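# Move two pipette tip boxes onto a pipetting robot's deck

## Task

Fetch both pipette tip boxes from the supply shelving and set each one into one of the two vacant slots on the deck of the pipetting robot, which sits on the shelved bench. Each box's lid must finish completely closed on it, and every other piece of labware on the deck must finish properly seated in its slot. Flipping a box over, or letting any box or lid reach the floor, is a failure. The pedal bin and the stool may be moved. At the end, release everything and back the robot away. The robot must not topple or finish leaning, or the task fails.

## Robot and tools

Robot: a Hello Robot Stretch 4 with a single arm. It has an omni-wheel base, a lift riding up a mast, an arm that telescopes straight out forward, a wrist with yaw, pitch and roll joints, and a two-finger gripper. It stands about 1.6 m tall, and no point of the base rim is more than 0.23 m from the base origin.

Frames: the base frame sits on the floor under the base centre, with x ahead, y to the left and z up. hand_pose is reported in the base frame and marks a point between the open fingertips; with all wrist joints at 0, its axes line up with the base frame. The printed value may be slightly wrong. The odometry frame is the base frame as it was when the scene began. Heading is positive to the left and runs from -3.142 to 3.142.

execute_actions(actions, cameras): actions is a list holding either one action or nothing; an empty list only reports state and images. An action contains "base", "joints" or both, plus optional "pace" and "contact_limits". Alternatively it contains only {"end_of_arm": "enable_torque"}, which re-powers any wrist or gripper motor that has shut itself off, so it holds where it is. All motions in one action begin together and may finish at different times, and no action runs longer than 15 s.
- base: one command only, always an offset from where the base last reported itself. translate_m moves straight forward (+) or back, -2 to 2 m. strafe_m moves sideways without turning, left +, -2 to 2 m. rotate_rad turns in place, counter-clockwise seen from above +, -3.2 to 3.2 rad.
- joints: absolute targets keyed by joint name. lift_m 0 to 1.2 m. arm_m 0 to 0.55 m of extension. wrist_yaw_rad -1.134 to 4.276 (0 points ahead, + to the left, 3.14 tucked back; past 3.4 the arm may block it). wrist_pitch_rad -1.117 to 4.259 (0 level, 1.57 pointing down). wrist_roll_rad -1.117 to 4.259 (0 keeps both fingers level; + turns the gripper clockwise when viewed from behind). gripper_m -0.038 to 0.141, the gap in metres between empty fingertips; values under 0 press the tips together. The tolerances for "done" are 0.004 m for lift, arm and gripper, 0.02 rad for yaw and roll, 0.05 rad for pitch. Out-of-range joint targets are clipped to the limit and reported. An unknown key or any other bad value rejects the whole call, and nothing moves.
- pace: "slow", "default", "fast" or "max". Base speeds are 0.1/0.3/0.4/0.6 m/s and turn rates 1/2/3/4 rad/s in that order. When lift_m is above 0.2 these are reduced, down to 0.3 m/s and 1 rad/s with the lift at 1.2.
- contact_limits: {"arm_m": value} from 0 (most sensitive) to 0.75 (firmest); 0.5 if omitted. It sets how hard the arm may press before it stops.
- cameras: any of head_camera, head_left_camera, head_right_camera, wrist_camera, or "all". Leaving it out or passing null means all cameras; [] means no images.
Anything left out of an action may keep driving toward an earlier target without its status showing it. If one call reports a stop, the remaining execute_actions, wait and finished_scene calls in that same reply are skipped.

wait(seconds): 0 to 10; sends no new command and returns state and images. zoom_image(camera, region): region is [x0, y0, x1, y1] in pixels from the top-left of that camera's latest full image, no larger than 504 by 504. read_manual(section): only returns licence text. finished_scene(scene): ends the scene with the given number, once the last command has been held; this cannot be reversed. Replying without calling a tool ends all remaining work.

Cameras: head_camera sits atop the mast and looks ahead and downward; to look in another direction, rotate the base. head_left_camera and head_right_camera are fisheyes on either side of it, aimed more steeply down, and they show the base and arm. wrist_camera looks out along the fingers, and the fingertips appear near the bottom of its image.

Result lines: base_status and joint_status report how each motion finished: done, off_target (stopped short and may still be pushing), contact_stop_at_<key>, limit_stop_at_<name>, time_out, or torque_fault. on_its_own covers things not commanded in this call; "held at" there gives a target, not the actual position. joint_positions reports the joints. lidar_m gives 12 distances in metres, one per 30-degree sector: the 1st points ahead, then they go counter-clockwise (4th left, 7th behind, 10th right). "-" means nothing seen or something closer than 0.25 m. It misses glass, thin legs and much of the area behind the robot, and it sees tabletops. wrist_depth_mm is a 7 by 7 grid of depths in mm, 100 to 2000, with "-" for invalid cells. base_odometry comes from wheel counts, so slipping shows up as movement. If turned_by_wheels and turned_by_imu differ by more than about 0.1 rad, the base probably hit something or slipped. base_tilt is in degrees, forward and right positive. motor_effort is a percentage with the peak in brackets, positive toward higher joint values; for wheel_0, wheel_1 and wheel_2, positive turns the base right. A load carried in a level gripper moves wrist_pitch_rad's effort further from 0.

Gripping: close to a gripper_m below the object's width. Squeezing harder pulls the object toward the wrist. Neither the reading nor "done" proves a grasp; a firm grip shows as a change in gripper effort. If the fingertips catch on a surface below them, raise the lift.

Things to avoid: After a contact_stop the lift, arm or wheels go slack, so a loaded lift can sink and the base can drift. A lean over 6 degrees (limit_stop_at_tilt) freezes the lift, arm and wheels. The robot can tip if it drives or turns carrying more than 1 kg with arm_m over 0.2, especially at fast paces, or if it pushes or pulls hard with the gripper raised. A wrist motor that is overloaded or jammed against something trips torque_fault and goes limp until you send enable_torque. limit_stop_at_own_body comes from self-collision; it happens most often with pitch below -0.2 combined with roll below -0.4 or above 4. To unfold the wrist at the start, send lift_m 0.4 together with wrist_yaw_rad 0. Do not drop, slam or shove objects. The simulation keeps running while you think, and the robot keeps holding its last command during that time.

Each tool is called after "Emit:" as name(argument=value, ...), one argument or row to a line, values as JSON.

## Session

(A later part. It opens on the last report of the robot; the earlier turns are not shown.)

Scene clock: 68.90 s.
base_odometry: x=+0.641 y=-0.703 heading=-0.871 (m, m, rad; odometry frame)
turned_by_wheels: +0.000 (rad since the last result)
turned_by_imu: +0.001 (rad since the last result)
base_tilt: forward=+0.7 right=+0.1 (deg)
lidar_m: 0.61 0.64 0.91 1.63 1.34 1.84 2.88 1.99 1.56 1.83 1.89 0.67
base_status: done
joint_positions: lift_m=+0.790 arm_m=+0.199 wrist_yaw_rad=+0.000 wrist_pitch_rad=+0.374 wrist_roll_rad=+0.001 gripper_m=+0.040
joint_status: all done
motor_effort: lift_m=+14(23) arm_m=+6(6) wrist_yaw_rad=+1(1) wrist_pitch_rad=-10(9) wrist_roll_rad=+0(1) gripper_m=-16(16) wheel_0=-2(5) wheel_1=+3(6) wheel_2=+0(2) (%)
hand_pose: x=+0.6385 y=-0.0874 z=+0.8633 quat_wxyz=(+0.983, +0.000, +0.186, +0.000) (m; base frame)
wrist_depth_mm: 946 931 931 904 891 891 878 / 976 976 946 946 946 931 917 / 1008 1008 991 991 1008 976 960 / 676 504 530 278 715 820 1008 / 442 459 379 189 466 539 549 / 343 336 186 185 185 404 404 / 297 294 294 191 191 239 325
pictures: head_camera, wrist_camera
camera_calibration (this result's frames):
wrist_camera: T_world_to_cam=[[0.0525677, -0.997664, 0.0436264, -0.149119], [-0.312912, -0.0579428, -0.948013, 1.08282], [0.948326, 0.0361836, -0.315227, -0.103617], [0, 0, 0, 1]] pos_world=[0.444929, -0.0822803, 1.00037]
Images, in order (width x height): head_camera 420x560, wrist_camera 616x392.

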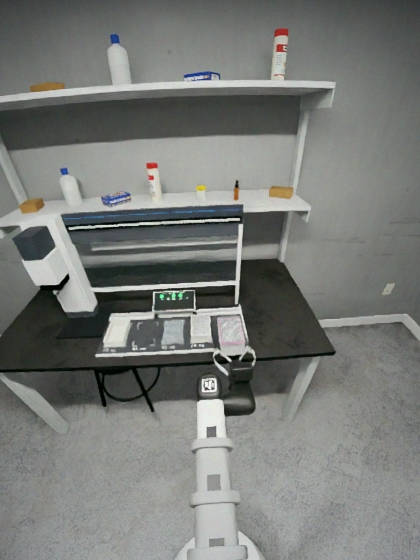

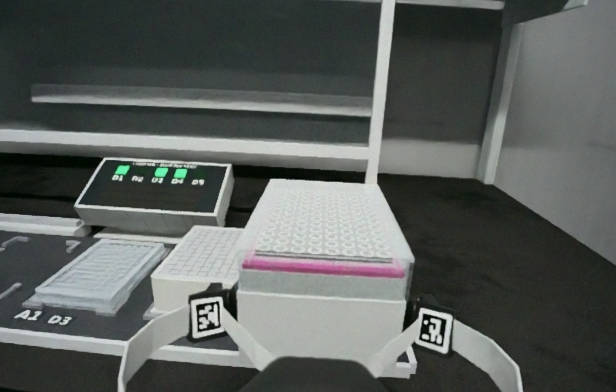

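Emit:
execute_actions(
  actions=[
    {"base":{"strafe_m":-0.006},"joints":{"arm_m":0.322,"lift_m":0.78},"pace":"slow"},
  ],
  cameras=["head_camera","wrist_camera"],
)

Emit:
zoom_image(
  camera="head_camera",
  region=[160, 280, 280, 370],
)

Scene clock: 73.23 s.
base_odometry: x=+0.637 y=-0.707 heading=-0.871 (m, m, rad; odometry frame)
turned_by_wheels: +0.000 (rad since the last result)
turned_by_imu: +0.001 (rad since the last result)
base_tilt: forward=+0.7 right=+0.2 (deg)
lidar_m: 0.62 0.66 0.90 1.67 1.37 1.84 2.88 1.97 1.54 1.81 1.90 0.66
base_status: done
joint_positions: lift_m=+0.780 arm_m=+0.321 wrist_yaw_rad=+0.000 wrist_pitch_rad=+0.374 wrist_roll_rad=+0.001 gripper_m=+0.040
joint_status: all done
motor_effort: lift_m=+14(13) arm_m=+6(6) wrist_yaw_rad=+1(1) wrist_pitch_rad=-8(9) wrist_roll_rad=+1(0) gripper_m=-15(15) wheel_0=+3(10) wheel_1=-2(7) wheel_2=+0(1) (%)
hand_pose: x=+0.7605 y=-0.0874 z=+0.8533 quat_wxyz=(+0.983, +0.000, +0.186, +0.000) (m; base frame)
wrist_depth_mm: 831 809 798 788 788 778 759 / 831 831 831 809 798 798 809 / 891 891 866 866 854 854 842 / 407 404 647 278 683 768 891 / 382 375 424 189 445 517 535 / 325 270 186 183 185 382 384 / 256 213 254 191 191 233 310
pictures: head_camera, wrist_camera
camera_calibration (this result's frames):
wrist_camera: T_world_to_cam=[[0.0525388, -0.997665, 0.0436265, -0.155082], [-0.312914, -0.0579339, -0.948013, 1.11152], [0.948327, 0.0361561, -0.315227, -0.22246], [0, 0, 0, 1]] pos_world=[0.566923, -0.0822825, 0.990374]
Images, in order (width x height): head_camera 420x560, wrist_camera 616x392.

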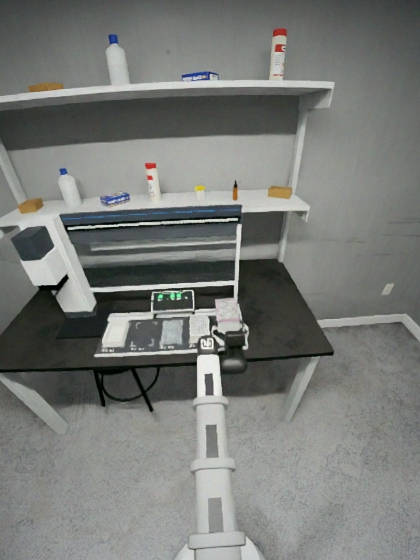

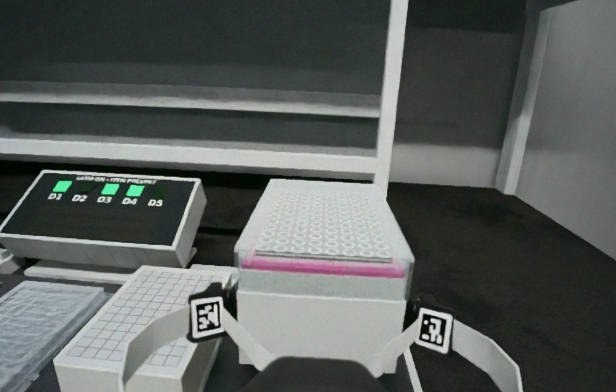

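Region (160, 280, 280, 370) of head_camera's 420x560 image, scaled by 4.200, with more detail than that image has; it fills the top 378 rows of this view, and the rest is white.

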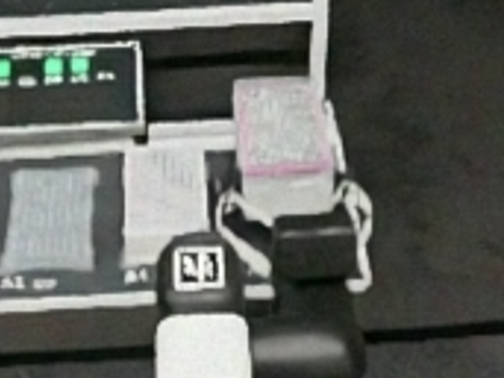

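Emit:
execute_actions(
  actions=[
    {"joints":{"arm_m":0.33,"lift_m":0.74},"pace":"slow"},
  ],
  cameras=["head_camera","wrist_camera","head_right_camera"],
)

Emit:
zoom_image(
  camera="head_camera",
  region=[170, 290, 270, 365],
)

Scene clock: 77.50 s.
base_odometry: x=+0.637 y=-0.707 heading=-0.871 (m, m, rad; odometry frame)
turned_by_wheels: +0.000 (rad since the last result)
turned_by_imu: +0.001 (rad since the last result)
base_tilt: forward=+0.8 right=+0.1 (deg)
lidar_m: 0.62 0.65 0.92 1.64 1.38 1.87 2.90 1.97 1.56 1.81 1.89 0.66
base_status: not commanded
joint_positions: lift_m=+0.740 arm_m=+0.329 wrist_yaw_rad=+0.000 wrist_pitch_rad=+0.374 wrist_roll_rad=+0.001 gripper_m=+0.040
joint_status: all done
motor_effort: lift_m=+14(13) arm_m=+6(7) wrist_yaw_rad=+1(1) wrist_pitch_rad=-10(11) wrist_roll_rad=+0(0) gripper_m=-17(15) wheel_0=+3(3) wheel_1=-2(2) wheel_2=+0(0) (%)
hand_pose: x=+0.7685 y=-0.0874 z=+0.8133 quat_wxyz=(+0.983, +0.000, +0.186, +0.000) (m; base frame)
wrist_depth_mm: 820 809 788 788 778 778 759 / 842 831 809 809 788 809 788 / 402 397 768 854 854 831 831 / 362 355 530 278 569 634 866 / 343 270 286 189 366 424 430 / 211 205 186 185 184 314 317 / 199 195 211 190 191 205 262
pictures: head_camera, head_right_camera, wrist_camera
camera_calibration (this result's frames):
wrist_camera: T_world_to_cam=[[0.0525389, -0.997665, 0.0436264, -0.153758], [-0.312914, -0.0579338, -0.948013, 1.0761], [0.948327, 0.0361562, -0.315228, -0.242663], [0, 0, 0, 1]] pos_world=[0.574928, -0.0822825, 0.950368]
Images, in order (width x height): head_camera 420x560, head_right_camera 420x672, wrist_camera 616x392.

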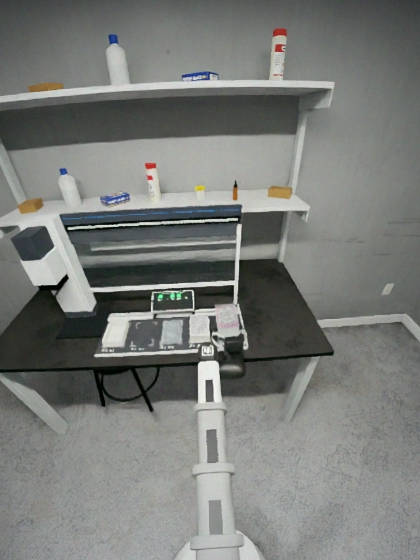

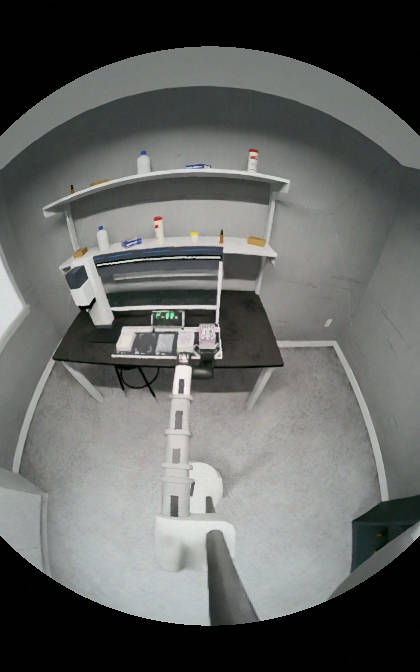

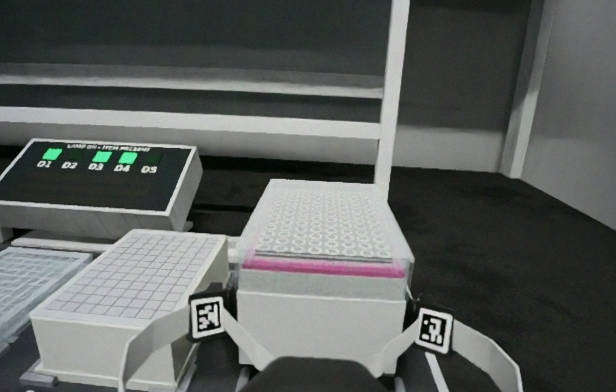

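Region (170, 290, 270, 365) of head_camera's 420x560 image, scaled by 5.040, with more detail than that image has; it fills the top 378 rows of this view, and the rest is white.

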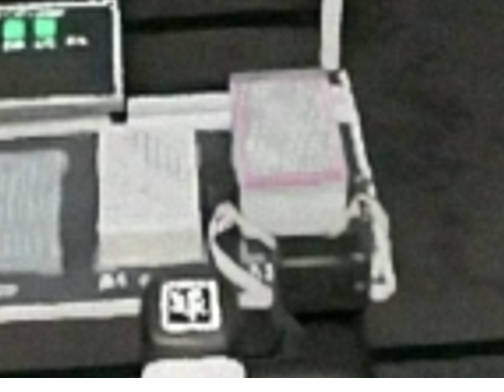

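Emit:
zoom_image(
  camera="wrist_camera",
  region=[0, 272, 480, 392],
)

Region (0, 272, 480, 392) of wrist_camera's 616x392 image, scaled by 1.050; it fills the top 126 rows of this view, and the rest is white.

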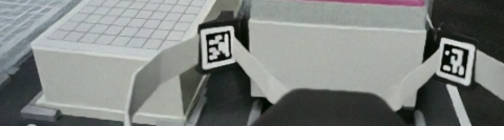

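Emit:
execute_actions(
  actions=[
    {"joints":{"lift_m":0.726},"pace":"slow"},
  ],
  cameras=["wrist_camera"],
)

Emit:
zoom_image(
  camera="wrist_camera",
  region=[160, 312, 460, 392],
)

Scene clock: 79.67 s.
base_odometry: x=+0.637 y=-0.707 heading=-0.871 (m, m, rad; odometry frame)
turned_by_wheels: +0.000 (rad since the last result)
turned_by_imu: +0.000 (rad since the last result)
base_tilt: forward=+0.6 right=+0.1 (deg)
lidar_m: 0.59 0.62 0.91 1.64 1.37 1.84 2.90 1.95 1.51 1.81 1.89 0.66
base_status: not commanded
joint_positions: lift_m=+0.726 arm_m=+0.329 wrist_yaw_rad=+0.000 wrist_pitch_rad=+0.374 wrist_roll_rad=+0.001 gripper_m=+0.040
joint_status: all done
motor_effort: lift_m=+14(14) arm_m=+6(6) wrist_yaw_rad=+1(1) wrist_pitch_rad=-10(10) wrist_roll_rad=-1(1) gripper_m=-15(15) wheel_0=+3(3) wheel_1=-2(2) wheel_2=+0(0) (%)
hand_pose: x=+0.7685 y=-0.0874 z=+0.7993 quat_wxyz=(+0.983, +0.000, +0.186, +0.000) (m; base frame)
wrist_depth_mm: 809 809 809 778 778 778 750 / 768 750 750 809 820 798 798 / 394 392 854 866 831 831 831 / 355 347 492 279 530 585 609 / 315 239 262 189 315 389 399 / 191 189 185 184 185 290 290 / 195 193 198 191 192 189 240
pictures: wrist_camera
camera_calibration (this result's frames):
wrist_camera: T_world_to_cam=[[0.0525388, -0.997665, 0.0436265, -0.153147], [-0.312914, -0.0579339, -0.948013, 1.06282], [0.948327, 0.0361561, -0.315227, -0.247077], [0, 0, 0, 1]] pos_world=[0.574929, -0.0822825, 0.936367]
Images, in order (width x height): wrist_camera 616x392.

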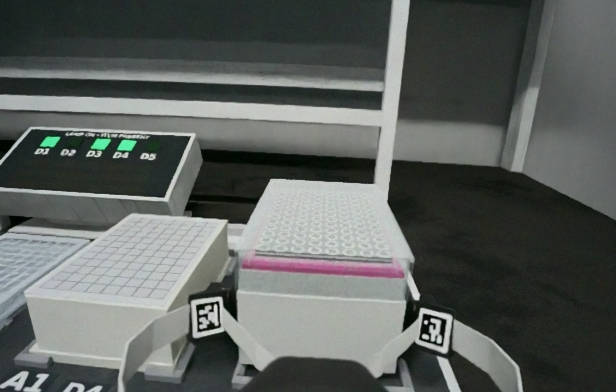

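Region (160, 312, 460, 392) of wrist_camera's 616x392 image, scaled by 1.680; it fills the top 134 rows of this view, and the rest is white.

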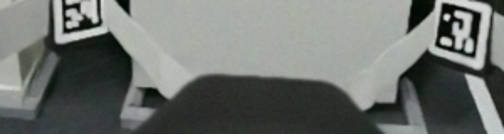

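Emit:
execute_actions(
  actions=[
    {"base":{"strafe_m":-0.003},"pace":"slow"},
  ],
  cameras=[],
)

Emit:
execute_actions(
  actions=[
    {"joints":{"lift_m":0.718},"pace":"slow"},
  ],
  cameras=["wrist_camera","head_camera"],
)

Emit:
zoom_image(
  camera="wrist_camera",
  region=[160, 312, 460, 392],
)

Emit:
zoom_image(
  camera="head_camera",
  region=[180, 295, 260, 355],
)

Scene clock: 81.33 s.
base_odometry: x=+0.635 y=-0.709 heading=-0.871 (m, m, rad; odometry frame)
turned_by_wheels: +0.000 (rad since the last result)
turned_by_imu: +0.000 (rad since the last result)
base_tilt: forward=+0.7 right=+0.2 (deg)
lidar_m: 0.62 0.66 0.89 1.63 1.37 1.87 2.90 1.99 1.54 1.81 1.89 0.65
base_status: done
joint_positions: lift_m=+0.726 arm_m=+0.329 wrist_yaw_rad=+0.000 wrist_pitch_rad=+0.374 wrist_roll_rad=+0.001 gripper_m=+0.040
joint_status: not commanded
motor_effort: lift_m=+14(14) arm_m=+6(6) wrist_yaw_rad=+1(1) wrist_pitch_rad=-10(11) wrist_roll_rad=+0(0) gripper_m=-14(15) wheel_0=+2(10) wheel_1=-3(2) wheel_2=+0(2) (%)
hand_pose: x=+0.7685 y=-0.0874 z=+0.7993 quat_wxyz=(+0.983, +0.000, +0.186, +0.000) (m; base frame)
wrist_depth_mm: 820 820 809 798 778 768 750 / 768 750 750 820 809 798 788 / 392 394 866 854 854 820 831 / 355 349 492 278 521 585 615 / 315 241 263 189 338 389 399 / 190 189 186 185 185 289 293 / 195 191 197 191 192 190 240
pictures: none
No camera images: the call's "cameras" was empty. Leave "cameras" out to get every camera's image.

Scene clock: 82.03 s.
base_odometry: x=+0.635 y=-0.709 heading=-0.871 (m, m, rad; odometry frame)
turned_by_wheels: +0.000 (rad since the last result)
turned_by_imu: +0.000 (rad since the last result)
base_tilt: forward=+0.6 right=+0.1 (deg)
lidar_m: 0.61 0.67 0.89 1.65 1.37 1.88 2.89 1.97 1.54 1.82 1.87 0.66
base_status: not commanded
joint_positions: lift_m=+0.718 arm_m=+0.329 wrist_yaw_rad=+0.000 wrist_pitch_rad=+0.371 wrist_roll_rad=+0.001 gripper_m=+0.040
joint_status: all done
motor_effort: lift_m=+13(15) arm_m=+6(6) wrist_yaw_rad=+1(2) wrist_pitch_rad=-3(10) wrist_roll_rad=+1(1) gripper_m=-15(15) wheel_0=+2(2) wheel_1=-3(3) wheel_2=+0(0) (%)
hand_pose: x=+0.7687 y=-0.0875 z=+0.7920 quat_wxyz=(+0.983, +0.000, +0.185, +0.000) (m; base frame)
wrist_depth_mm: 820 809 798 788 778 778 750 / 759 741 750 759 809 809 798 / 382 387 866 854 820 831 831 / 349 349 500 267 504 574 603 / 294 227 263 189 303 377 384 / 187 186 185 183 185 279 282 / 189 186 191 191 189 185 232
pictures: head_camera, wrist_camera
camera_calibration (this result's frames):
wrist_camera: T_world_to_cam=[[0.0522161, -0.997677, 0.0437558, -0.152756], [-0.310573, -0.0578663, -0.948786, 1.05484], [0.949114, 0.0359525, -0.312873, -0.252082], [0, 0, 0, 1]] pos_world=[0.574835, -0.0822986, 0.928629]
Images, in order (width x height): head_camera 420x560, wrist_camera 616x392.

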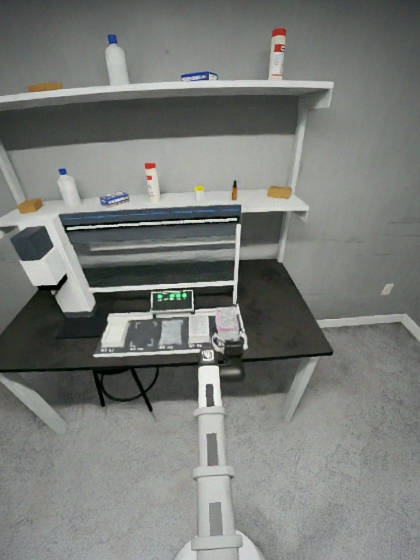

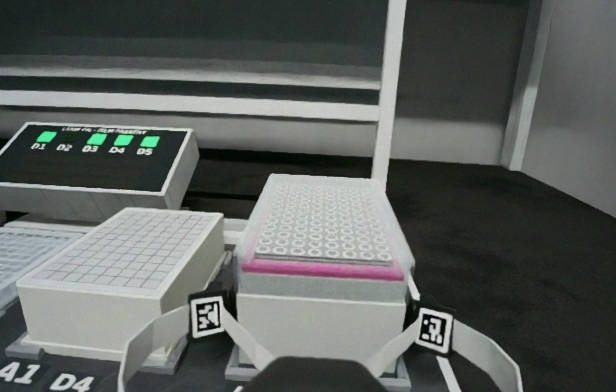

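Region (160, 312, 460, 392) of wrist_camera's 616x392 image, scaled by 1.680; it fills the top 134 rows of this view, and the rest is white.

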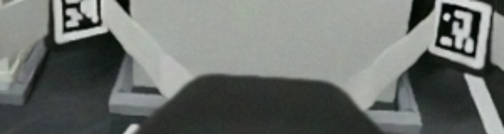

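Region (180, 295, 260, 355) of head_camera's 420x560 image, scaled by 6.300, with more detail than that image has; it fills the top 378 rows of this view, and the rest is white.

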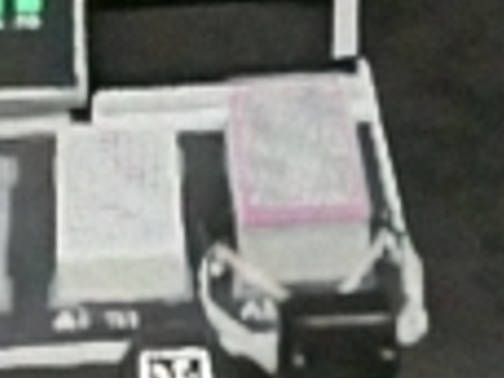

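Emit:
execute_actions(
  actions=[
    {"joints":{"gripper_m":0.065,"arm_m":0.32,"lift_m":0.722},"pace":"slow"},
  ],
  cameras=["wrist_camera"],
)

Scene clock: 84.43 s.
base_odometry: x=+0.635 y=-0.709 heading=-0.871 (m, m, rad; odometry frame)
turned_by_wheels: +0.000 (rad since the last result)
turned_by_imu: +0.000 (rad since the last result)
base_tilt: forward=+0.7 right=+0.1 (deg)
lidar_m: 0.63 0.63 0.91 1.67 1.39 1.86 2.88 1.97 1.55 1.81 1.89 0.65
base_status: not commanded
joint_positions: lift_m=+0.722 arm_m=+0.321 wrist_yaw_rad=-0.001 wrist_pitch_rad=+0.372 wrist_roll_rad=+0.001 gripper_m=+0.065
joint_status: all done
motor_effort: lift_m=+24(24) arm_m=-6(6) wrist_yaw_rad=+2(2) wrist_pitch_rad=-5(5) wrist_roll_rad=+0(0) gripper_m=-7(13) wheel_0=+2(2) wheel_1=-3(3) wheel_2=+0(0) (%)
hand_pose: x=+0.7606 y=-0.0876 z=+0.7949 quat_wxyz=(+0.983, +0.000, +0.185, +0.000) (m; base frame)
wrist_depth_mm: 831 809 798 809 778 778 768 / 768 768 759 759 809 820 809 / 394 397 878 866 842 842 842 / 359 349 480 276 508 580 603 / 298 233 272 195 329 384 394 / 198 196 191 193 191 285 289 / 195 194 198 200 193 216 236
pictures: wrist_camera
camera_calibration (this result's frames):
wrist_camera: T_world_to_cam=[[0.0518943, -0.997696, 0.043709, -0.152273], [-0.311447, -0.0577537, -0.948507, 1.05546], [0.948846, 0.0356091, -0.313726, -0.242638], [0, 0, 0, 1]] pos_world=[0.566847, -0.0823257, 0.931641]
Images, in order (width x height): wrist_camera 616x392.

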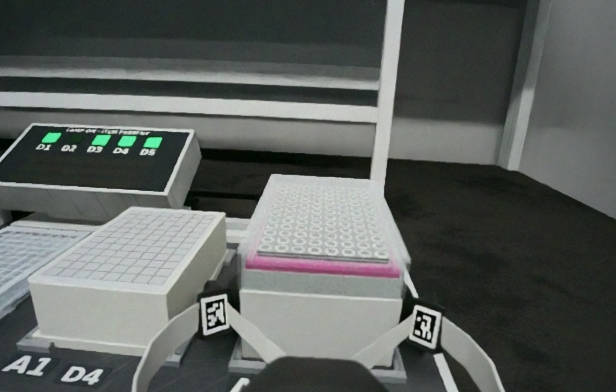

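Emit:
execute_actions(
  actions=[
    {"joints":{"gripper_m":0.095,"arm_m":0.313,"lift_m":0.724},"pace":"slow"},
  ],
  cameras=["wrist_camera"],
)

Emit:
execute_actions(
  actions=[
    {"joints":{"arm_m":0.2},"pace":"slow","contact_limits":{"arm_m":0.15}},
  ],
  cameras=["wrist_camera","head_camera"],
)

Scene clock: 86.83 s.
base_odometry: x=+0.635 y=-0.709 heading=-0.871 (m, m, rad; odometry frame)
turned_by_wheels: +0.000 (rad since the last result)
turned_by_imu: +0.001 (rad since the last result)
base_tilt: forward=+0.6 right=+0.1 (deg)
lidar_m: 0.59 0.65 0.88 1.63 1.38 1.89 2.89 1.99 1.55 1.83 1.88 0.66
base_status: not commanded
joint_positions: lift_m=+0.724 arm_m=+0.314 wrist_yaw_rad=+0.000 wrist_pitch_rad=+0.372 wrist_roll_rad=+0.001 gripper_m=+0.095
joint_status: all done
motor_effort: lift_m=+24(26) arm_m=-5(6) wrist_yaw_rad=+2(2) wrist_pitch_rad=-7(7) wrist_roll_rad=+0(1) gripper_m=-2(8) wheel_0=+2(2) wheel_1=-3(3) wheel_2=+0(0) (%)
hand_pose: x=+0.7536 y=-0.0875 z=+0.7968 quat_wxyz=(+0.983, +0.000, +0.185, +0.000) (m; base frame)
wrist_depth_mm: 831 831 798 798 798 788 788 / 768 778 759 768 831 809 809 / 402 404 866 878 854 854 842 / 366 355 492 283 512 591 609 / 310 238 264 200 336 387 394 / 210 202 197 198 196 286 289 / 196 198 202 149 201 228 238
pictures: wrist_camera
camera_calibration (this result's frames):
wrist_camera: T_world_to_cam=[[0.0521792, -0.997681, 0.0436982, -0.152126], [-0.311632, -0.05784, -0.948441, 1.05521], [0.948769, 0.0358711, -0.313928, -0.235152], [0, 0, 0, 1]] pos_world=[0.559881, -0.082305, 0.933632]
Images, in order (width x height): wrist_camera 616x392.

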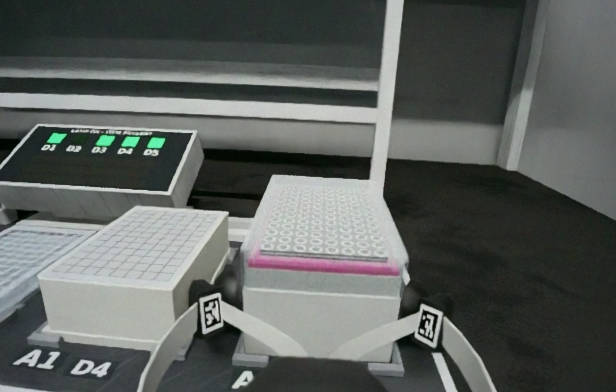

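Scene clock: 89.23 s.
base_odometry: x=+0.635 y=-0.709 heading=-0.871 (m, m, rad; odometry frame)
turned_by_wheels: +0.000 (rad since the last result)
turned_by_imu: +0.000 (rad since the last result)
base_tilt: forward=+0.6 right=+0.2 (deg)
lidar_m: 0.62 0.65 0.91 1.63 1.37 1.87 2.91 1.96 1.54 1.82 1.89 0.66
base_status: not commanded
joint_positions: lift_m=+0.724 arm_m=+0.201 wrist_yaw_rad=+0.000 wrist_pitch_rad=+0.372 wrist_roll_rad=+0.001 gripper_m=+0.095
joint_status: all done
motor_effort: lift_m=+25(25) arm_m=-5(6) wrist_yaw_rad=+1(2) wrist_pitch_rad=-6(5) wrist_roll_rad=+0(0) gripper_m=-1(1) wheel_0=+2(1) wheel_1=-3(3) wheel_2=+0(0) (%)
contact_limits: arm_m 0.15
hand_pose: x=+0.6407 y=-0.0874 z=+0.7968 quat_wxyz=(+0.983, +0.000, +0.185, +0.000) (m; base frame)
wrist_depth_mm: 946 931 917 904 891 866 891 / 891 878 931 878 931 931 904 / 878 492 741 991 976 946 946 / 452 459 384 307 525 591 609 / 312 314 312 310 347 387 394 / 258 267 199 276 257 287 289 / 298 242 242 149 234 235 240
pictures: head_camera, wrist_camera
camera_calibration (this result's frames):
wrist_camera: T_world_to_cam=[[0.0524648, -0.997666, 0.0437022, -0.146341], [-0.311543, -0.0579303, -0.948465, 1.01999], [0.948783, 0.0361459, -0.313855, -0.128025], [0, 0, 0, 1]] pos_world=[0.446915, -0.0822833, 0.933638]
Images, in order (width x height): head_camera 420x560, wrist_camera 616x392.

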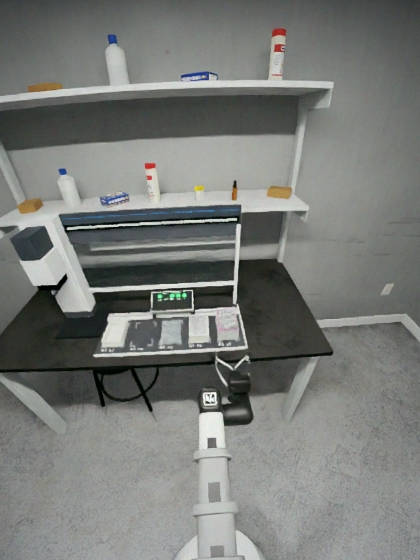

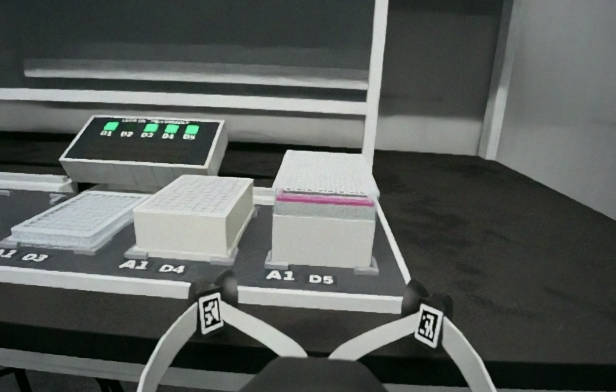

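Emit:
execute_actions(
  actions=[
    {"base":{"strafe_m":-0.22},"joints":{"arm_m":0.15,"lift_m":0.74,"wrist_yaw_rad":0.35}},
  ],
  cameras=["wrist_camera"],
)

Emit:
zoom_image(
  camera="wrist_camera",
  region=[150, 130, 450, 300],
)

Scene clock: 92.20 s.
base_odometry: x=+0.466 y=-0.850 heading=-0.871 (m, m, rad; odometry frame)
turned_by_wheels: +0.000 (rad since the last result)
turned_by_imu: +0.000 (rad since the last result)
base_tilt: forward=+0.7 right=+0.2 (deg)
lidar_m: 0.62 0.66 0.89 1.74 1.59 2.17 2.89 1.65 1.35 1.60 1.66 0.64
base_status: done
joint_positions: lift_m=+0.740 arm_m=+0.151 wrist_yaw_rad=+0.350 wrist_pitch_rad=+0.372 wrist_roll_rad=+0.001 gripper_m=+0.095
joint_status: all done
motor_effort: lift_m=+24(25) arm_m=-5(7) wrist_yaw_rad=+2(8) wrist_pitch_rad=-6(5) wrist_roll_rad=+1(0) gripper_m=-1(1) wheel_0=+1(7) wheel_1=-1(9) wheel_2=+0(3) (%)
hand_pose: x=+0.6043 y=+0.0100 z=+0.8130 quat_wxyz=(+0.968, -0.032, +0.182, +0.171) (m; base frame)
wrist_depth_mm: 750 1255 1098 1025 904 854 788 / 768 1281 1078 1042 904 878 809 / 788 798 621 976 946 917 842 / 504 466 415 415 609 654 676 / 415 382 370 379 413 424 433 / 854 433 200 304 281 315 320 / 1182 1160 1182 148 255 250 263
pictures: wrist_camera
camera_calibration (this result's frames):
wrist_camera: T_world_to_cam=[[0.391312, -0.919219, 0.0437178, -0.253503], [-0.272661, -0.161183, -0.948512, 1.00717], [0.878937, 0.359244, -0.313708, -0.0531628], [0, 0, 0, 1]] pos_world=[0.420542, -0.0515872, 0.94972]
Images, in order (width x height): wrist_camera 616x392.

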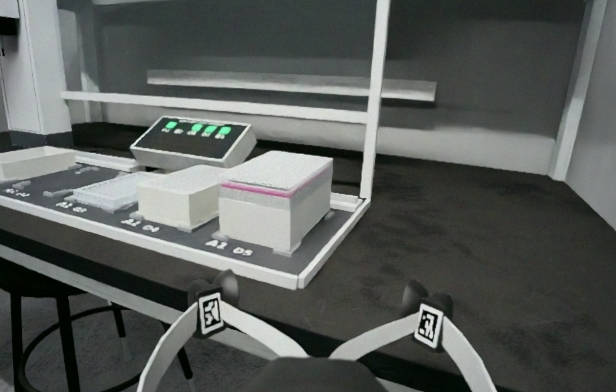

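Region (150, 130, 450, 300) of wrist_camera's 616x392 image, scaled by 1.680; it fills the top 286 rows of this view, and the rest is white.

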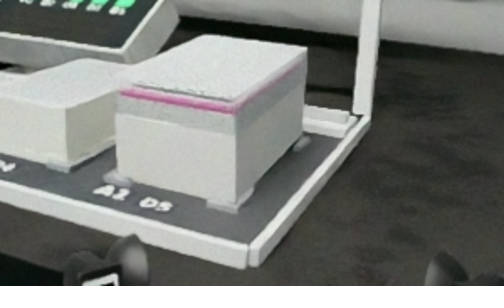

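Emit:
zoom_image(
  camera="wrist_camera",
  region=[260, 190, 360, 265],
)

Region (260, 190, 360, 265) of wrist_camera's 616x392 image, scaled by 5.040; it fills the top 378 rows of this view, and the rest is white.

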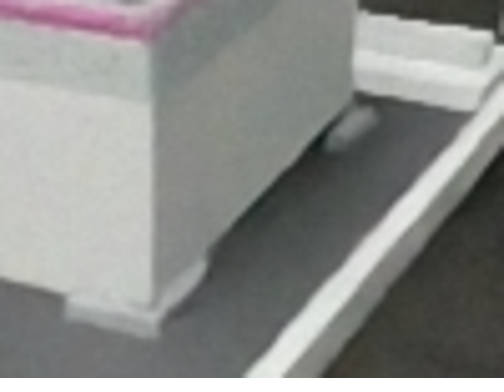

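Emit:
execute_actions(
  actions=[
    {"base":{"strafe_m":0.28},"joints":{"arm_m":0.33,"lift_m":0.98,"wrist_yaw_rad":0,"wrist_pitch_rad":1.1}},
  ],
  cameras=["wrist_camera"],
)

Scene clock: 96.40 s.
base_odometry: x=+0.681 y=-0.670 heading=-0.871 (m, m, rad; odometry frame)
turned_by_wheels: +0.000 (rad since the last result)
turned_by_imu: +0.002 (rad since the last result)
base_tilt: forward=+0.6 right=+0.3 (deg)
lidar_m: 0.62 0.65 0.90 1.60 1.31 1.78 2.87 2.05 1.59 1.88 1.95 0.66
base_status: done
joint_positions: lift_m=+0.980 arm_m=+0.329 wrist_yaw_rad=+0.000 wrist_pitch_rad=+1.101 wrist_roll_rad=+0.000 gripper_m=+0.095
joint_status: all done
motor_effort: lift_m=+24(24) arm_m=+6(6) wrist_yaw_rad=+0(2) wrist_pitch_rad=-2(5) wrist_roll_rad=+0(0) gripper_m=-2(1) wheel_0=-1(7) wheel_1=+0(12) wheel_2=+0(1) (%)
hand_pose: x=+0.6305 y=-0.0874 z=+0.9006 quat_wxyz=(+0.852, +0.000, +0.523, +0.000) (m; base frame)
wrist_depth_mm: 591 436 430 585 569 580 580 / 508 436 427 517 512 517 521 / 449 449 439 404 362 466 466 / 413 410 377 375 336 424 424 / 379 375 375 368 368 389 384 / 368 366 198 357 343 359 357 / 1025 1025 1025 149 1025 715 707
pictures: wrist_camera
camera_calibration (this result's frames):
wrist_camera: T_world_to_cam=[[0.0684312, -0.997653, -0.00229231, -0.118973], [-0.863983, -0.0581133, -0.500156, 1.0598], [0.498849, 0.0362068, -0.865932, 0.695022], [0, 0, 0, 1]] pos_world=[0.577077, -0.0822697, 1.13163]
Images, in order (width x height): wrist_camera 616x392.

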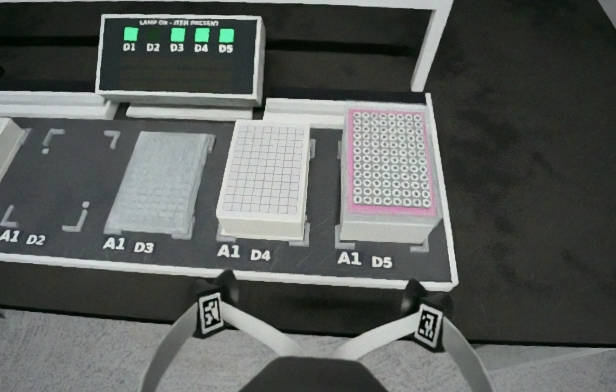

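Emit:
zoom_image(
  camera="wrist_camera",
  region=[200, 90, 470, 280],
)

Emit:
zoom_image(
  camera="wrist_camera",
  region=[0, 110, 230, 260],
)

Region (200, 90, 470, 280) of wrist_camera's 616x392 image, scaled by 1.867; it fills the top 355 rows of this view, and the rest is white.

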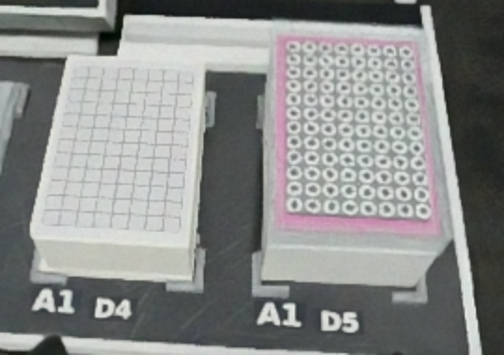

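Region (0, 110, 230, 260) of wrist_camera's 616x392 image, scaled by 2.191; it fills the top 329 rows of this view, and the rest is white.

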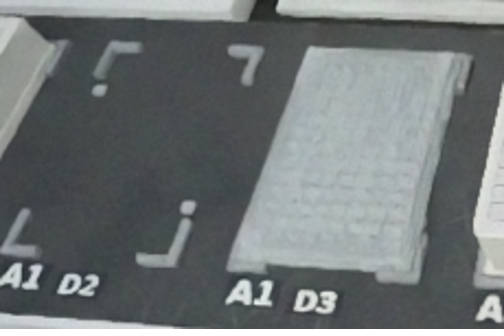

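Emit:
execute_actions(
  actions=[
    {"base":{"strafe_m":-0.06},"joints":{"arm_m":0.51,"lift_m":0.965,"gripper_m":0.115}},
  ],
  cameras=["wrist_camera","head_camera"],
)

Scene clock: 103.03 s.
base_odometry: x=+0.635 y=-0.709 heading=-0.871 (m, m, rad; odometry frame)
turned_by_wheels: +0.000 (rad since the last result)
turned_by_imu: +0.001 (rad since the last result)
base_tilt: forward=+0.7 right=+0.2 (deg)
lidar_m: 0.62 0.66 0.88 1.64 1.37 1.85 2.88 1.98 1.54 1.83 1.88 0.65
base_status: done
joint_positions: lift_m=+0.965 arm_m=+0.509 wrist_yaw_rad=+0.000 wrist_pitch_rad=+1.101 wrist_roll_rad=+0.000 gripper_m=+0.115
joint_status: all done
motor_effort: lift_m=+14(23) arm_m=+6(7) wrist_yaw_rad=+1(2) wrist_pitch_rad=-1(3) wrist_roll_rad=+0(1) gripper_m=-1(1) wheel_0=-1(8) wheel_1=-3(10) wheel_2=+0(1) (%)
hand_pose: x=+0.8105 y=-0.0874 z=+0.8864 quat_wxyz=(+0.852, +0.000, +0.523, +0.000) (m; base frame)
wrist_depth_mm: 564 554 559 554 549 549 559 / 477 469 306 492 473 496 500 / 330 327 445 445 439 445 445 / 330 327 392 397 407 402 407 / 359 359 355 353 357 373 368 / 330 297 204 264 267 338 340 / 306 268 298 143 309 310 319
pictures: head_camera, wrist_camera
camera_calibration (this result's frames):
wrist_camera: T_world_to_cam=[[0.0684651, -0.997651, -0.00229274, -0.131346], [-0.864009, -0.0581445, -0.500107, 1.20821], [0.498799, 0.0362208, -0.86596, 0.593034], [0, 0, 0, 1]] pos_world=[0.757094, -0.0822671, 1.11748]
Images, in order (width x height): head_camera 420x560, wrist_camera 616x392.

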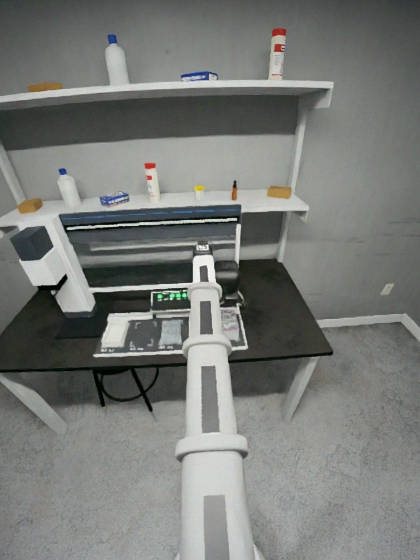

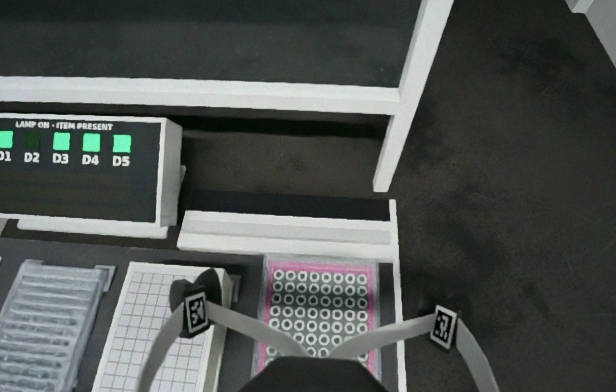

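Emit:
execute_actions(
  actions=[
    {"joints":{"lift_m":0.93},"pace":"slow"},
  ],
  cameras=["wrist_camera"],
)

Scene clock: 105.03 s.
base_odometry: x=+0.635 y=-0.709 heading=-0.871 (m, m, rad; odometry frame)
turned_by_wheels: +0.000 (rad since the last result)
turned_by_imu: +0.000 (rad since the last result)
base_tilt: forward=+0.7 right=+0.2 (deg)
lidar_m: 0.62 0.63 0.90 1.64 1.37 1.88 2.90 1.96 1.55 1.81 1.88 0.66
base_status: not commanded
joint_positions: lift_m=+0.930 arm_m=+0.509 wrist_yaw_rad=+0.000 wrist_pitch_rad=+1.101 wrist_roll_rad=+0.000 gripper_m=+0.115
joint_status: all done
motor_effort: lift_m=+14(13) arm_m=+6(6) wrist_yaw_rad=+1(0) wrist_pitch_rad=-1(1) wrist_roll_rad=+1(1) gripper_m=-1(2) wheel_0=-1(1) wheel_1=-3(3) wheel_2=+0(1) (%)
hand_pose: x=+0.8105 y=-0.0874 z=+0.8514 quat_wxyz=(+0.852, +0.000, +0.523, +0.000) (m; base frame)
wrist_depth_mm: 508 496 508 504 488 500 504 / 300 297 427 421 427 449 449 / 300 298 402 399 394 404 402 / 300 298 347 349 355 366 368 / 324 314 322 254 325 334 332 / 296 255 204 230 230 300 309 / 274 237 268 143 272 282 287
pictures: wrist_camera
camera_calibration (this result's frames):
wrist_camera: T_world_to_cam=[[0.0684652, -0.997651, -0.00229274, -0.131427], [-0.864009, -0.0581445, -0.500107, 1.19072], [0.498799, 0.0362209, -0.86596, 0.562742], [0, 0, 0, 1]] pos_world=[0.757095, -0.0822671, 1.0825]
Images, in order (width x height): wrist_camera 616x392.

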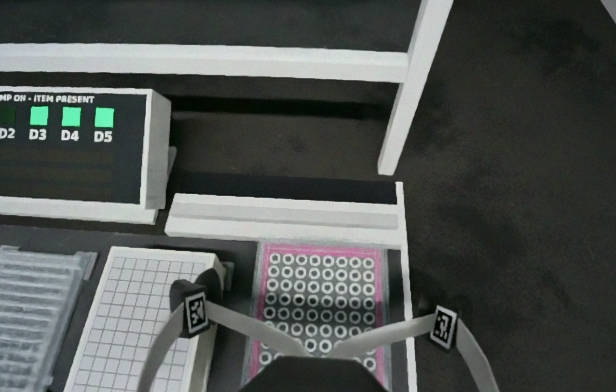

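Emit:
execute_actions(
  actions=[
    {"base":{"strafe_m":-0.019},"pace":"slow"},
  ],
  cameras=["wrist_camera"],
)

Scene clock: 106.67 s.
base_odometry: x=+0.620 y=-0.721 heading=-0.871 (m, m, rad; odometry frame)
turned_by_wheels: +0.000 (rad since the last result)
turned_by_imu: +0.000 (rad since the last result)
base_tilt: forward=+0.7 right=+0.1 (deg)
lidar_m: 0.61 0.67 0.90 1.67 1.40 1.89 2.89 1.93 1.52 1.79 1.86 0.66
base_status: done
joint_positions: lift_m=+0.930 arm_m=+0.509 wrist_yaw_rad=+0.000 wrist_pitch_rad=+1.101 wrist_roll_rad=+0.000 gripper_m=+0.115
joint_status: not commanded
motor_effort: lift_m=+13(14) arm_m=+6(6) wrist_yaw_rad=+0(1) wrist_pitch_rad=-2(2) wrist_roll_rad=+1(0) gripper_m=-1(1) wheel_0=+2(4) wheel_1=-4(9) wheel_2=+0(4) (%)
hand_pose: x=+0.8105 y=-0.0874 z=+0.8514 quat_wxyz=(+0.852, +0.000, +0.523, +0.000) (m; base frame)
wrist_depth_mm: 508 504 508 500 492 496 504 / 303 327 430 427 430 442 445 / 300 304 402 404 394 404 402 / 298 330 345 351 357 364 364 / 322 279 322 253 330 334 334 / 291 255 204 231 297 304 307 / 243 237 267 143 281 282 287
pictures: wrist_camera
camera_calibration (this result's frames):
wrist_camera: T_world_to_cam=[[0.0684651, -0.997651, -0.00229274, -0.131427], [-0.864009, -0.0581445, -0.500107, 1.19072], [0.498799, 0.0362208, -0.86596, 0.562741], [0, 0, 0, 1]] pos_world=[0.757096, -0.0822671, 1.0825]
Images, in order (width x height): wrist_camera 616x392.

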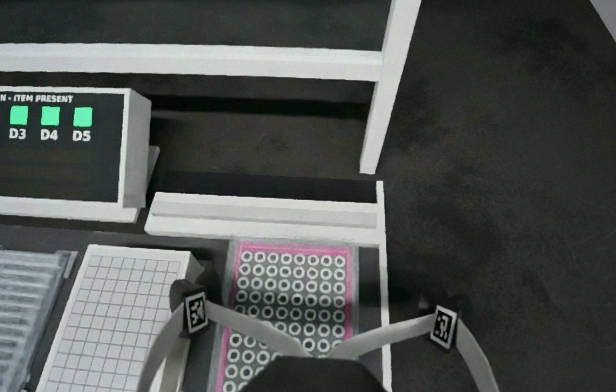

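Emit:
execute_actions(
  actions=[
    {"base":{"strafe_m":-0.006},"pace":"slow"},
  ],
  cameras=["wrist_camera"],
)

Scene clock: 108.00 s.
base_odometry: x=+0.616 y=-0.725 heading=-0.871 (m, m, rad; odometry frame)
turned_by_wheels: +0.000 (rad since the last result)
turned_by_imu: +0.001 (rad since the last result)
base_tilt: forward=+0.7 right=+0.2 (deg)
lidar_m: 0.62 0.65 0.90 1.68 1.37 1.89 2.90 1.92 1.52 1.79 1.85 0.66
base_status: done
joint_positions: lift_m=+0.930 arm_m=+0.509 wrist_yaw_rad=+0.000 wrist_pitch_rad=+1.101 wrist_roll_rad=+0.000 gripper_m=+0.115
joint_status: not commanded
motor_effort: lift_m=+13(13) arm_m=+6(6) wrist_yaw_rad=+1(0) wrist_pitch_rad=-3(2) wrist_roll_rad=+1(0) gripper_m=-1(2) wheel_0=+5(4) wheel_1=-2(7) wheel_2=+0(1) (%)
hand_pose: x=+0.8105 y=-0.0874 z=+0.8514 quat_wxyz=(+0.852, +0.000, +0.523, +0.000) (m; base frame)
wrist_depth_mm: 504 500 504 504 488 496 504 / 300 312 430 433 424 445 449 / 301 315 402 404 397 402 402 / 300 330 347 351 362 366 368 / 320 278 315 251 327 336 334 / 287 255 202 230 298 304 307 / 243 238 224 146 281 283 287
pictures: wrist_camera
camera_calibration (this result's frames):
wrist_camera: T_world_to_cam=[[0.0684654, -0.997651, -0.00229278, -0.131427], [-0.864009, -0.0581447, -0.500107, 1.19072], [0.498799, 0.036221, -0.86596, 0.562741], [0, 0, 0, 1]] pos_world=[0.757097, -0.0822671, 1.0825]
Images, in order (width x height): wrist_camera 616x392.

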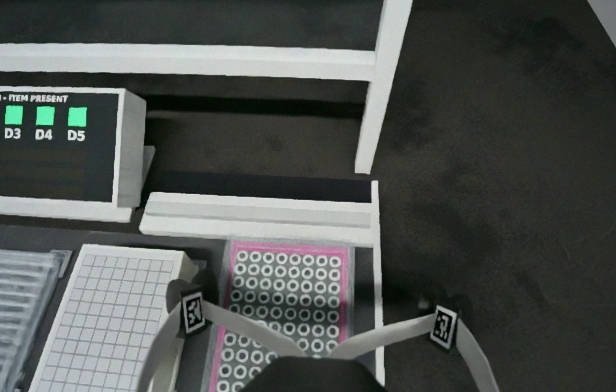

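Emit:
execute_actions(
  actions=[
    {"base":{"strafe_m":-0.005},"pace":"slow"},
  ],
  cameras=["wrist_camera"],
)

Scene clock: 109.20 s.
base_odometry: x=+0.612 y=-0.728 heading=-0.871 (m, m, rad; odometry frame)
turned_by_wheels: +0.000 (rad since the last result)
turned_by_imu: +0.000 (rad since the last result)
base_tilt: forward=+0.6 right=+0.2 (deg)
lidar_m: 0.63 0.65 0.90 1.68 1.41 1.92 2.91 1.91 1.51 1.79 1.88 0.68
base_status: done
joint_positions: lift_m=+0.930 arm_m=+0.509 wrist_yaw_rad=+0.001 wrist_pitch_rad=+1.100 wrist_roll_rad=+0.000 gripper_m=+0.115
joint_status: not commanded
motor_effort: lift_m=+14(14) arm_m=+6(6) wrist_yaw_rad=-1(1) wrist_pitch_rad=-1(2) wrist_roll_rad=+0(0) gripper_m=-2(2) wheel_0=+4(5) wheel_1=-4(7) wheel_2=+0(0) (%)
hand_pose: x=+0.8107 y=-0.0873 z=+0.8515 quat_wxyz=(+0.852, +0.000, +0.523, +0.000) (m; base frame)
wrist_depth_mm: 508 504 504 508 496 500 500 / 303 301 427 427 439 449 449 / 301 322 402 404 394 404 402 / 300 329 353 353 357 366 366 / 322 279 319 253 330 336 334 / 287 257 213 232 297 303 306 / 241 241 220 144 282 283 286
pictures: wrist_camera
camera_calibration (this result's frames):
wrist_camera: T_world_to_cam=[[0.0690078, -0.997614, -0.00225728, -0.131835], [-0.863716, -0.0586131, -0.500559, 1.19102], [0.499232, 0.0364921, -0.8657, 0.562157], [0, 0, 0, 1]] pos_world=[0.757156, -0.0822252, 1.08254]
Images, in order (width x height): wrist_camera 616x392.

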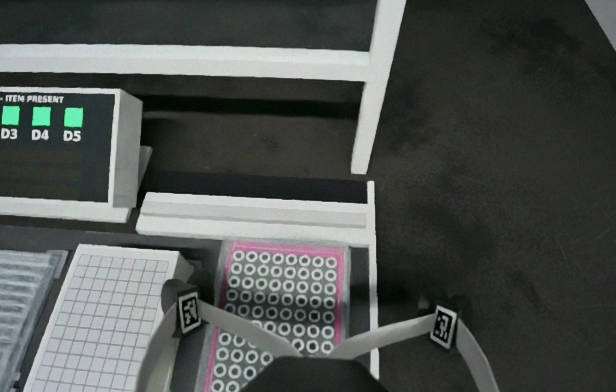

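Emit:
execute_actions(
  actions=[
    {"base":{"strafe_m":0.003},"joints":{"arm_m":0.503},"pace":"slow"},
  ],
  cameras=[],
)

Emit:
execute_actions(
  actions=[
    {"base":{"strafe_m":0.022},"pace":"slow"},
  ],
  cameras=["wrist_camera"],
)

Emit:
execute_actions(
  actions=[
    {"joints":{"lift_m":0.98}},
  ],
  cameras=[],
)

Emit:
execute_actions(
  actions=[
    {"base":{"strafe_m":0.065},"joints":{"arm_m":0.33}},
  ],
  cameras=["wrist_camera"],
)

Emit:
zoom_image(
  camera="wrist_camera",
  region=[200, 90, 470, 280],
)

Scene clock: 111.57 s.
base_odometry: x=+0.614 y=-0.726 heading=-0.871 (m, m, rad; odometry frame)
turned_by_wheels: +0.000 (rad since the last result)
turned_by_imu: +0.001 (rad since the last result)
base_tilt: forward=+0.7 right=+0.2 (deg)
lidar_m: 0.61 0.64 0.90 1.67 1.39 1.89 2.89 1.92 1.53 1.79 1.87 0.68
base_status: done
joint_positions: lift_m=+0.930 arm_m=+0.504 wrist_yaw_rad=+0.001 wrist_pitch_rad=+1.101 wrist_roll_rad=+0.000 gripper_m=+0.115
joint_status: all done
motor_effort: lift_m=+14(14) arm_m=-6(4) wrist_yaw_rad=+0(1) wrist_pitch_rad=-2(1) wrist_roll_rad=+0(1) gripper_m=-2(1) wheel_0=+0(5) wheel_1=+3(6) wheel_2=+0(2) (%)
hand_pose: x=+0.8057 y=-0.0873 z=+0.8515 quat_wxyz=(+0.852, +0.000, +0.523, +0.000) (m; base frame)
wrist_depth_mm: 512 504 504 500 492 500 504 / 301 430 439 427 436 455 445 / 303 317 404 402 392 404 404 / 304 334 345 343 355 366 366 / 320 277 315 257 332 334 334 / 291 255 201 235 300 303 309 / 241 238 226 146 281 282 286
pictures: none
No camera images: the call's "cameras" was empty. Leave "cameras" out to get every camera's image.

Scene clock: 112.73 s.
base_odometry: x=+0.631 y=-0.712 heading=-0.871 (m, m, rad; odometry frame)
turned_by_wheels: +0.000 (rad since the last result)
turned_by_imu: +0.000 (rad since the last result)
base_tilt: forward=+0.6 right=+0.1 (deg)
lidar_m: 0.62 0.65 0.91 1.66 1.36 1.88 2.90 1.97 1.51 1.80 1.89 0.67
base_status: done
joint_positions: lift_m=+0.930 arm_m=+0.504 wrist_yaw_rad=+0.000 wrist_pitch_rad=+1.101 wrist_roll_rad=+0.000 gripper_m=+0.115
joint_status: not commanded
motor_effort: lift_m=+14(13) arm_m=-5(6) wrist_yaw_rad=+0(1) wrist_pitch_rad=-2(1) wrist_roll_rad=+0(1) gripper_m=-2(1) wheel_0=-3(7) wheel_1=+3(4) wheel_2=+0(1) (%)
hand_pose: x=+0.8056 y=-0.0874 z=+0.8515 quat_wxyz=(+0.852, +0.000, +0.523, +0.000) (m; base frame)
wrist_depth_mm: 504 496 508 504 492 500 504 / 301 301 439 427 427 449 452 / 301 301 402 407 394 404 402 / 303 327 343 345 359 366 366 / 322 278 322 259 327 334 334 / 296 256 204 234 238 303 306 / 273 237 267 143 276 282 285
pictures: wrist_camera
camera_calibration (this result's frames):
wrist_camera: T_world_to_cam=[[0.0686114, -0.997641, -0.00227737, -0.1312], [-0.863888, -0.0582707, -0.500302, 1.18654], [0.498989, 0.0362938, -0.865848, 0.564981], [0, 0, 0, 1]] pos_world=[0.752116, -0.0822559, 1.08252]
Images, in order (width x height): wrist_camera 616x392.

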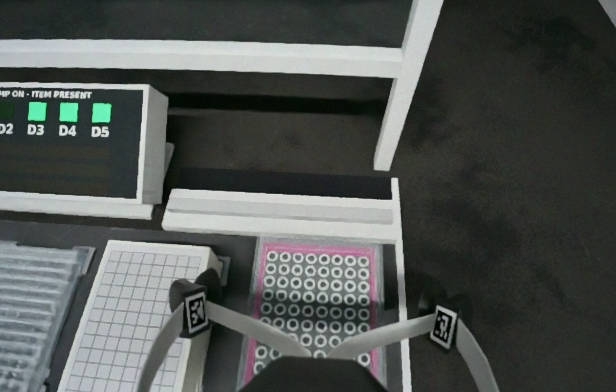

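Scene clock: 113.83 s.
base_odometry: x=+0.631 y=-0.712 heading=-0.871 (m, m, rad; odometry frame)
turned_by_wheels: +0.000 (rad since the last result)
turned_by_imu: +0.000 (rad since the last result)
base_tilt: forward=+0.7 right=+0.2 (deg)
lidar_m: 0.62 0.66 0.89 1.65 1.35 1.89 2.91 1.97 1.53 1.81 1.90 0.67
base_status: not commanded
joint_positions: lift_m=+0.980 arm_m=+0.504 wrist_yaw_rad=+0.000 wrist_pitch_rad=+1.101 wrist_roll_rad=+0.000 gripper_m=+0.115
joint_status: all done
motor_effort: lift_m=+24(25) arm_m=-6(6) wrist_yaw_rad=+0(0) wrist_pitch_rad=-1(1) wrist_roll_rad=+1(0) gripper_m=-2(2) wheel_0=-3(3) wheel_1=+3(3) wheel_2=+0(0) (%)
hand_pose: x=+0.8056 y=-0.0874 z=+0.9006 quat_wxyz=(+0.852, +0.000, +0.523, +0.000) (m; base frame)
wrist_depth_mm: 585 580 585 585 569 574 580 / 521 521 512 512 504 512 521 / 345 345 466 469 459 466 466 / 343 342 407 424 415 421 424 / 375 373 368 370 379 389 384 / 345 306 203 282 338 349 355 / 322 282 300 143 322 327 332
pictures: none
No camera images: the call's "cameras" was empty. Leave "cameras" out to get every camera's image.

Scene clock: 115.43 s.
base_odometry: x=+0.681 y=-0.670 heading=-0.871 (m, m, rad; odometry frame)
turned_by_wheels: +0.000 (rad since the last result)
turned_by_imu: +0.001 (rad since the last result)
base_tilt: forward=+0.6 right=+0.2 (deg)
lidar_m: 0.63 0.64 0.90 1.62 1.30 1.74 2.90 2.05 1.59 1.89 1.96 0.68
base_status: done
joint_positions: lift_m=+0.980 arm_m=+0.331 wrist_yaw_rad=+0.000 wrist_pitch_rad=+1.101 wrist_roll_rad=+0.000 gripper_m=+0.115
joint_status: all done
motor_effort: lift_m=+24(24) arm_m=-5(7) wrist_yaw_rad=+1(0) wrist_pitch_rad=-2(3) wrist_roll_rad=+0(0) gripper_m=-1(0) wheel_0=-1(12) wheel_1=+0(11) wheel_2=+0(4) (%)
hand_pose: x=+0.6325 y=-0.0874 z=+0.9005 quat_wxyz=(+0.852, +0.000, +0.523, +0.000) (m; base frame)
wrist_depth_mm: 574 436 430 585 569 569 585 / 504 430 430 517 525 517 525 / 452 452 439 402 368 462 466 / 407 410 389 373 334 424 418 / 375 373 373 370 362 389 389 / 368 366 204 357 353 349 355 / 1025 1008 1008 143 1025 707 691
pictures: wrist_camera
camera_calibration (this result's frames):
wrist_camera: T_world_to_cam=[[0.0682493, -0.997666, -0.002308, -0.119001], [-0.864133, -0.057958, -0.499914, 1.06133], [0.498613, 0.0361132, -0.866072, 0.694298], [0, 0, 0, 1]] pos_world=[0.579064, -0.0822838, 1.13161]
Images, in order (width x height): wrist_camera 616x392.

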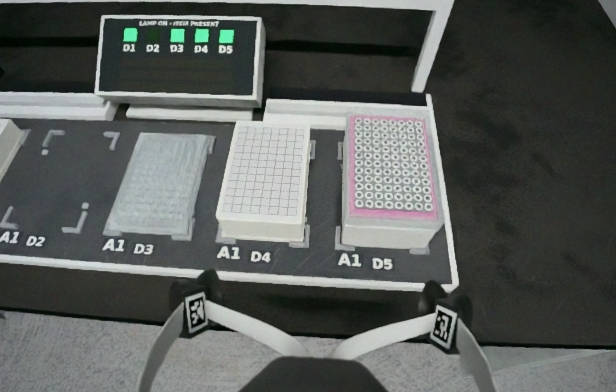

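Region (200, 90, 470, 280) of wrist_camera's 616x392 image, scaled by 1.867; it fills the top 355 rows of this view, and the rest is white.

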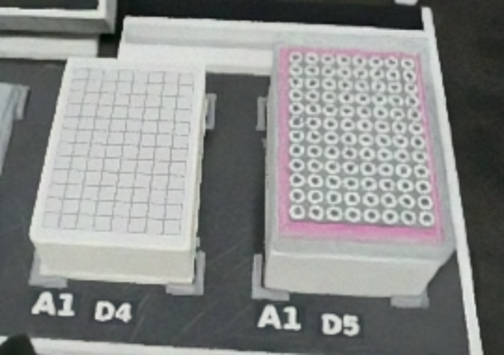

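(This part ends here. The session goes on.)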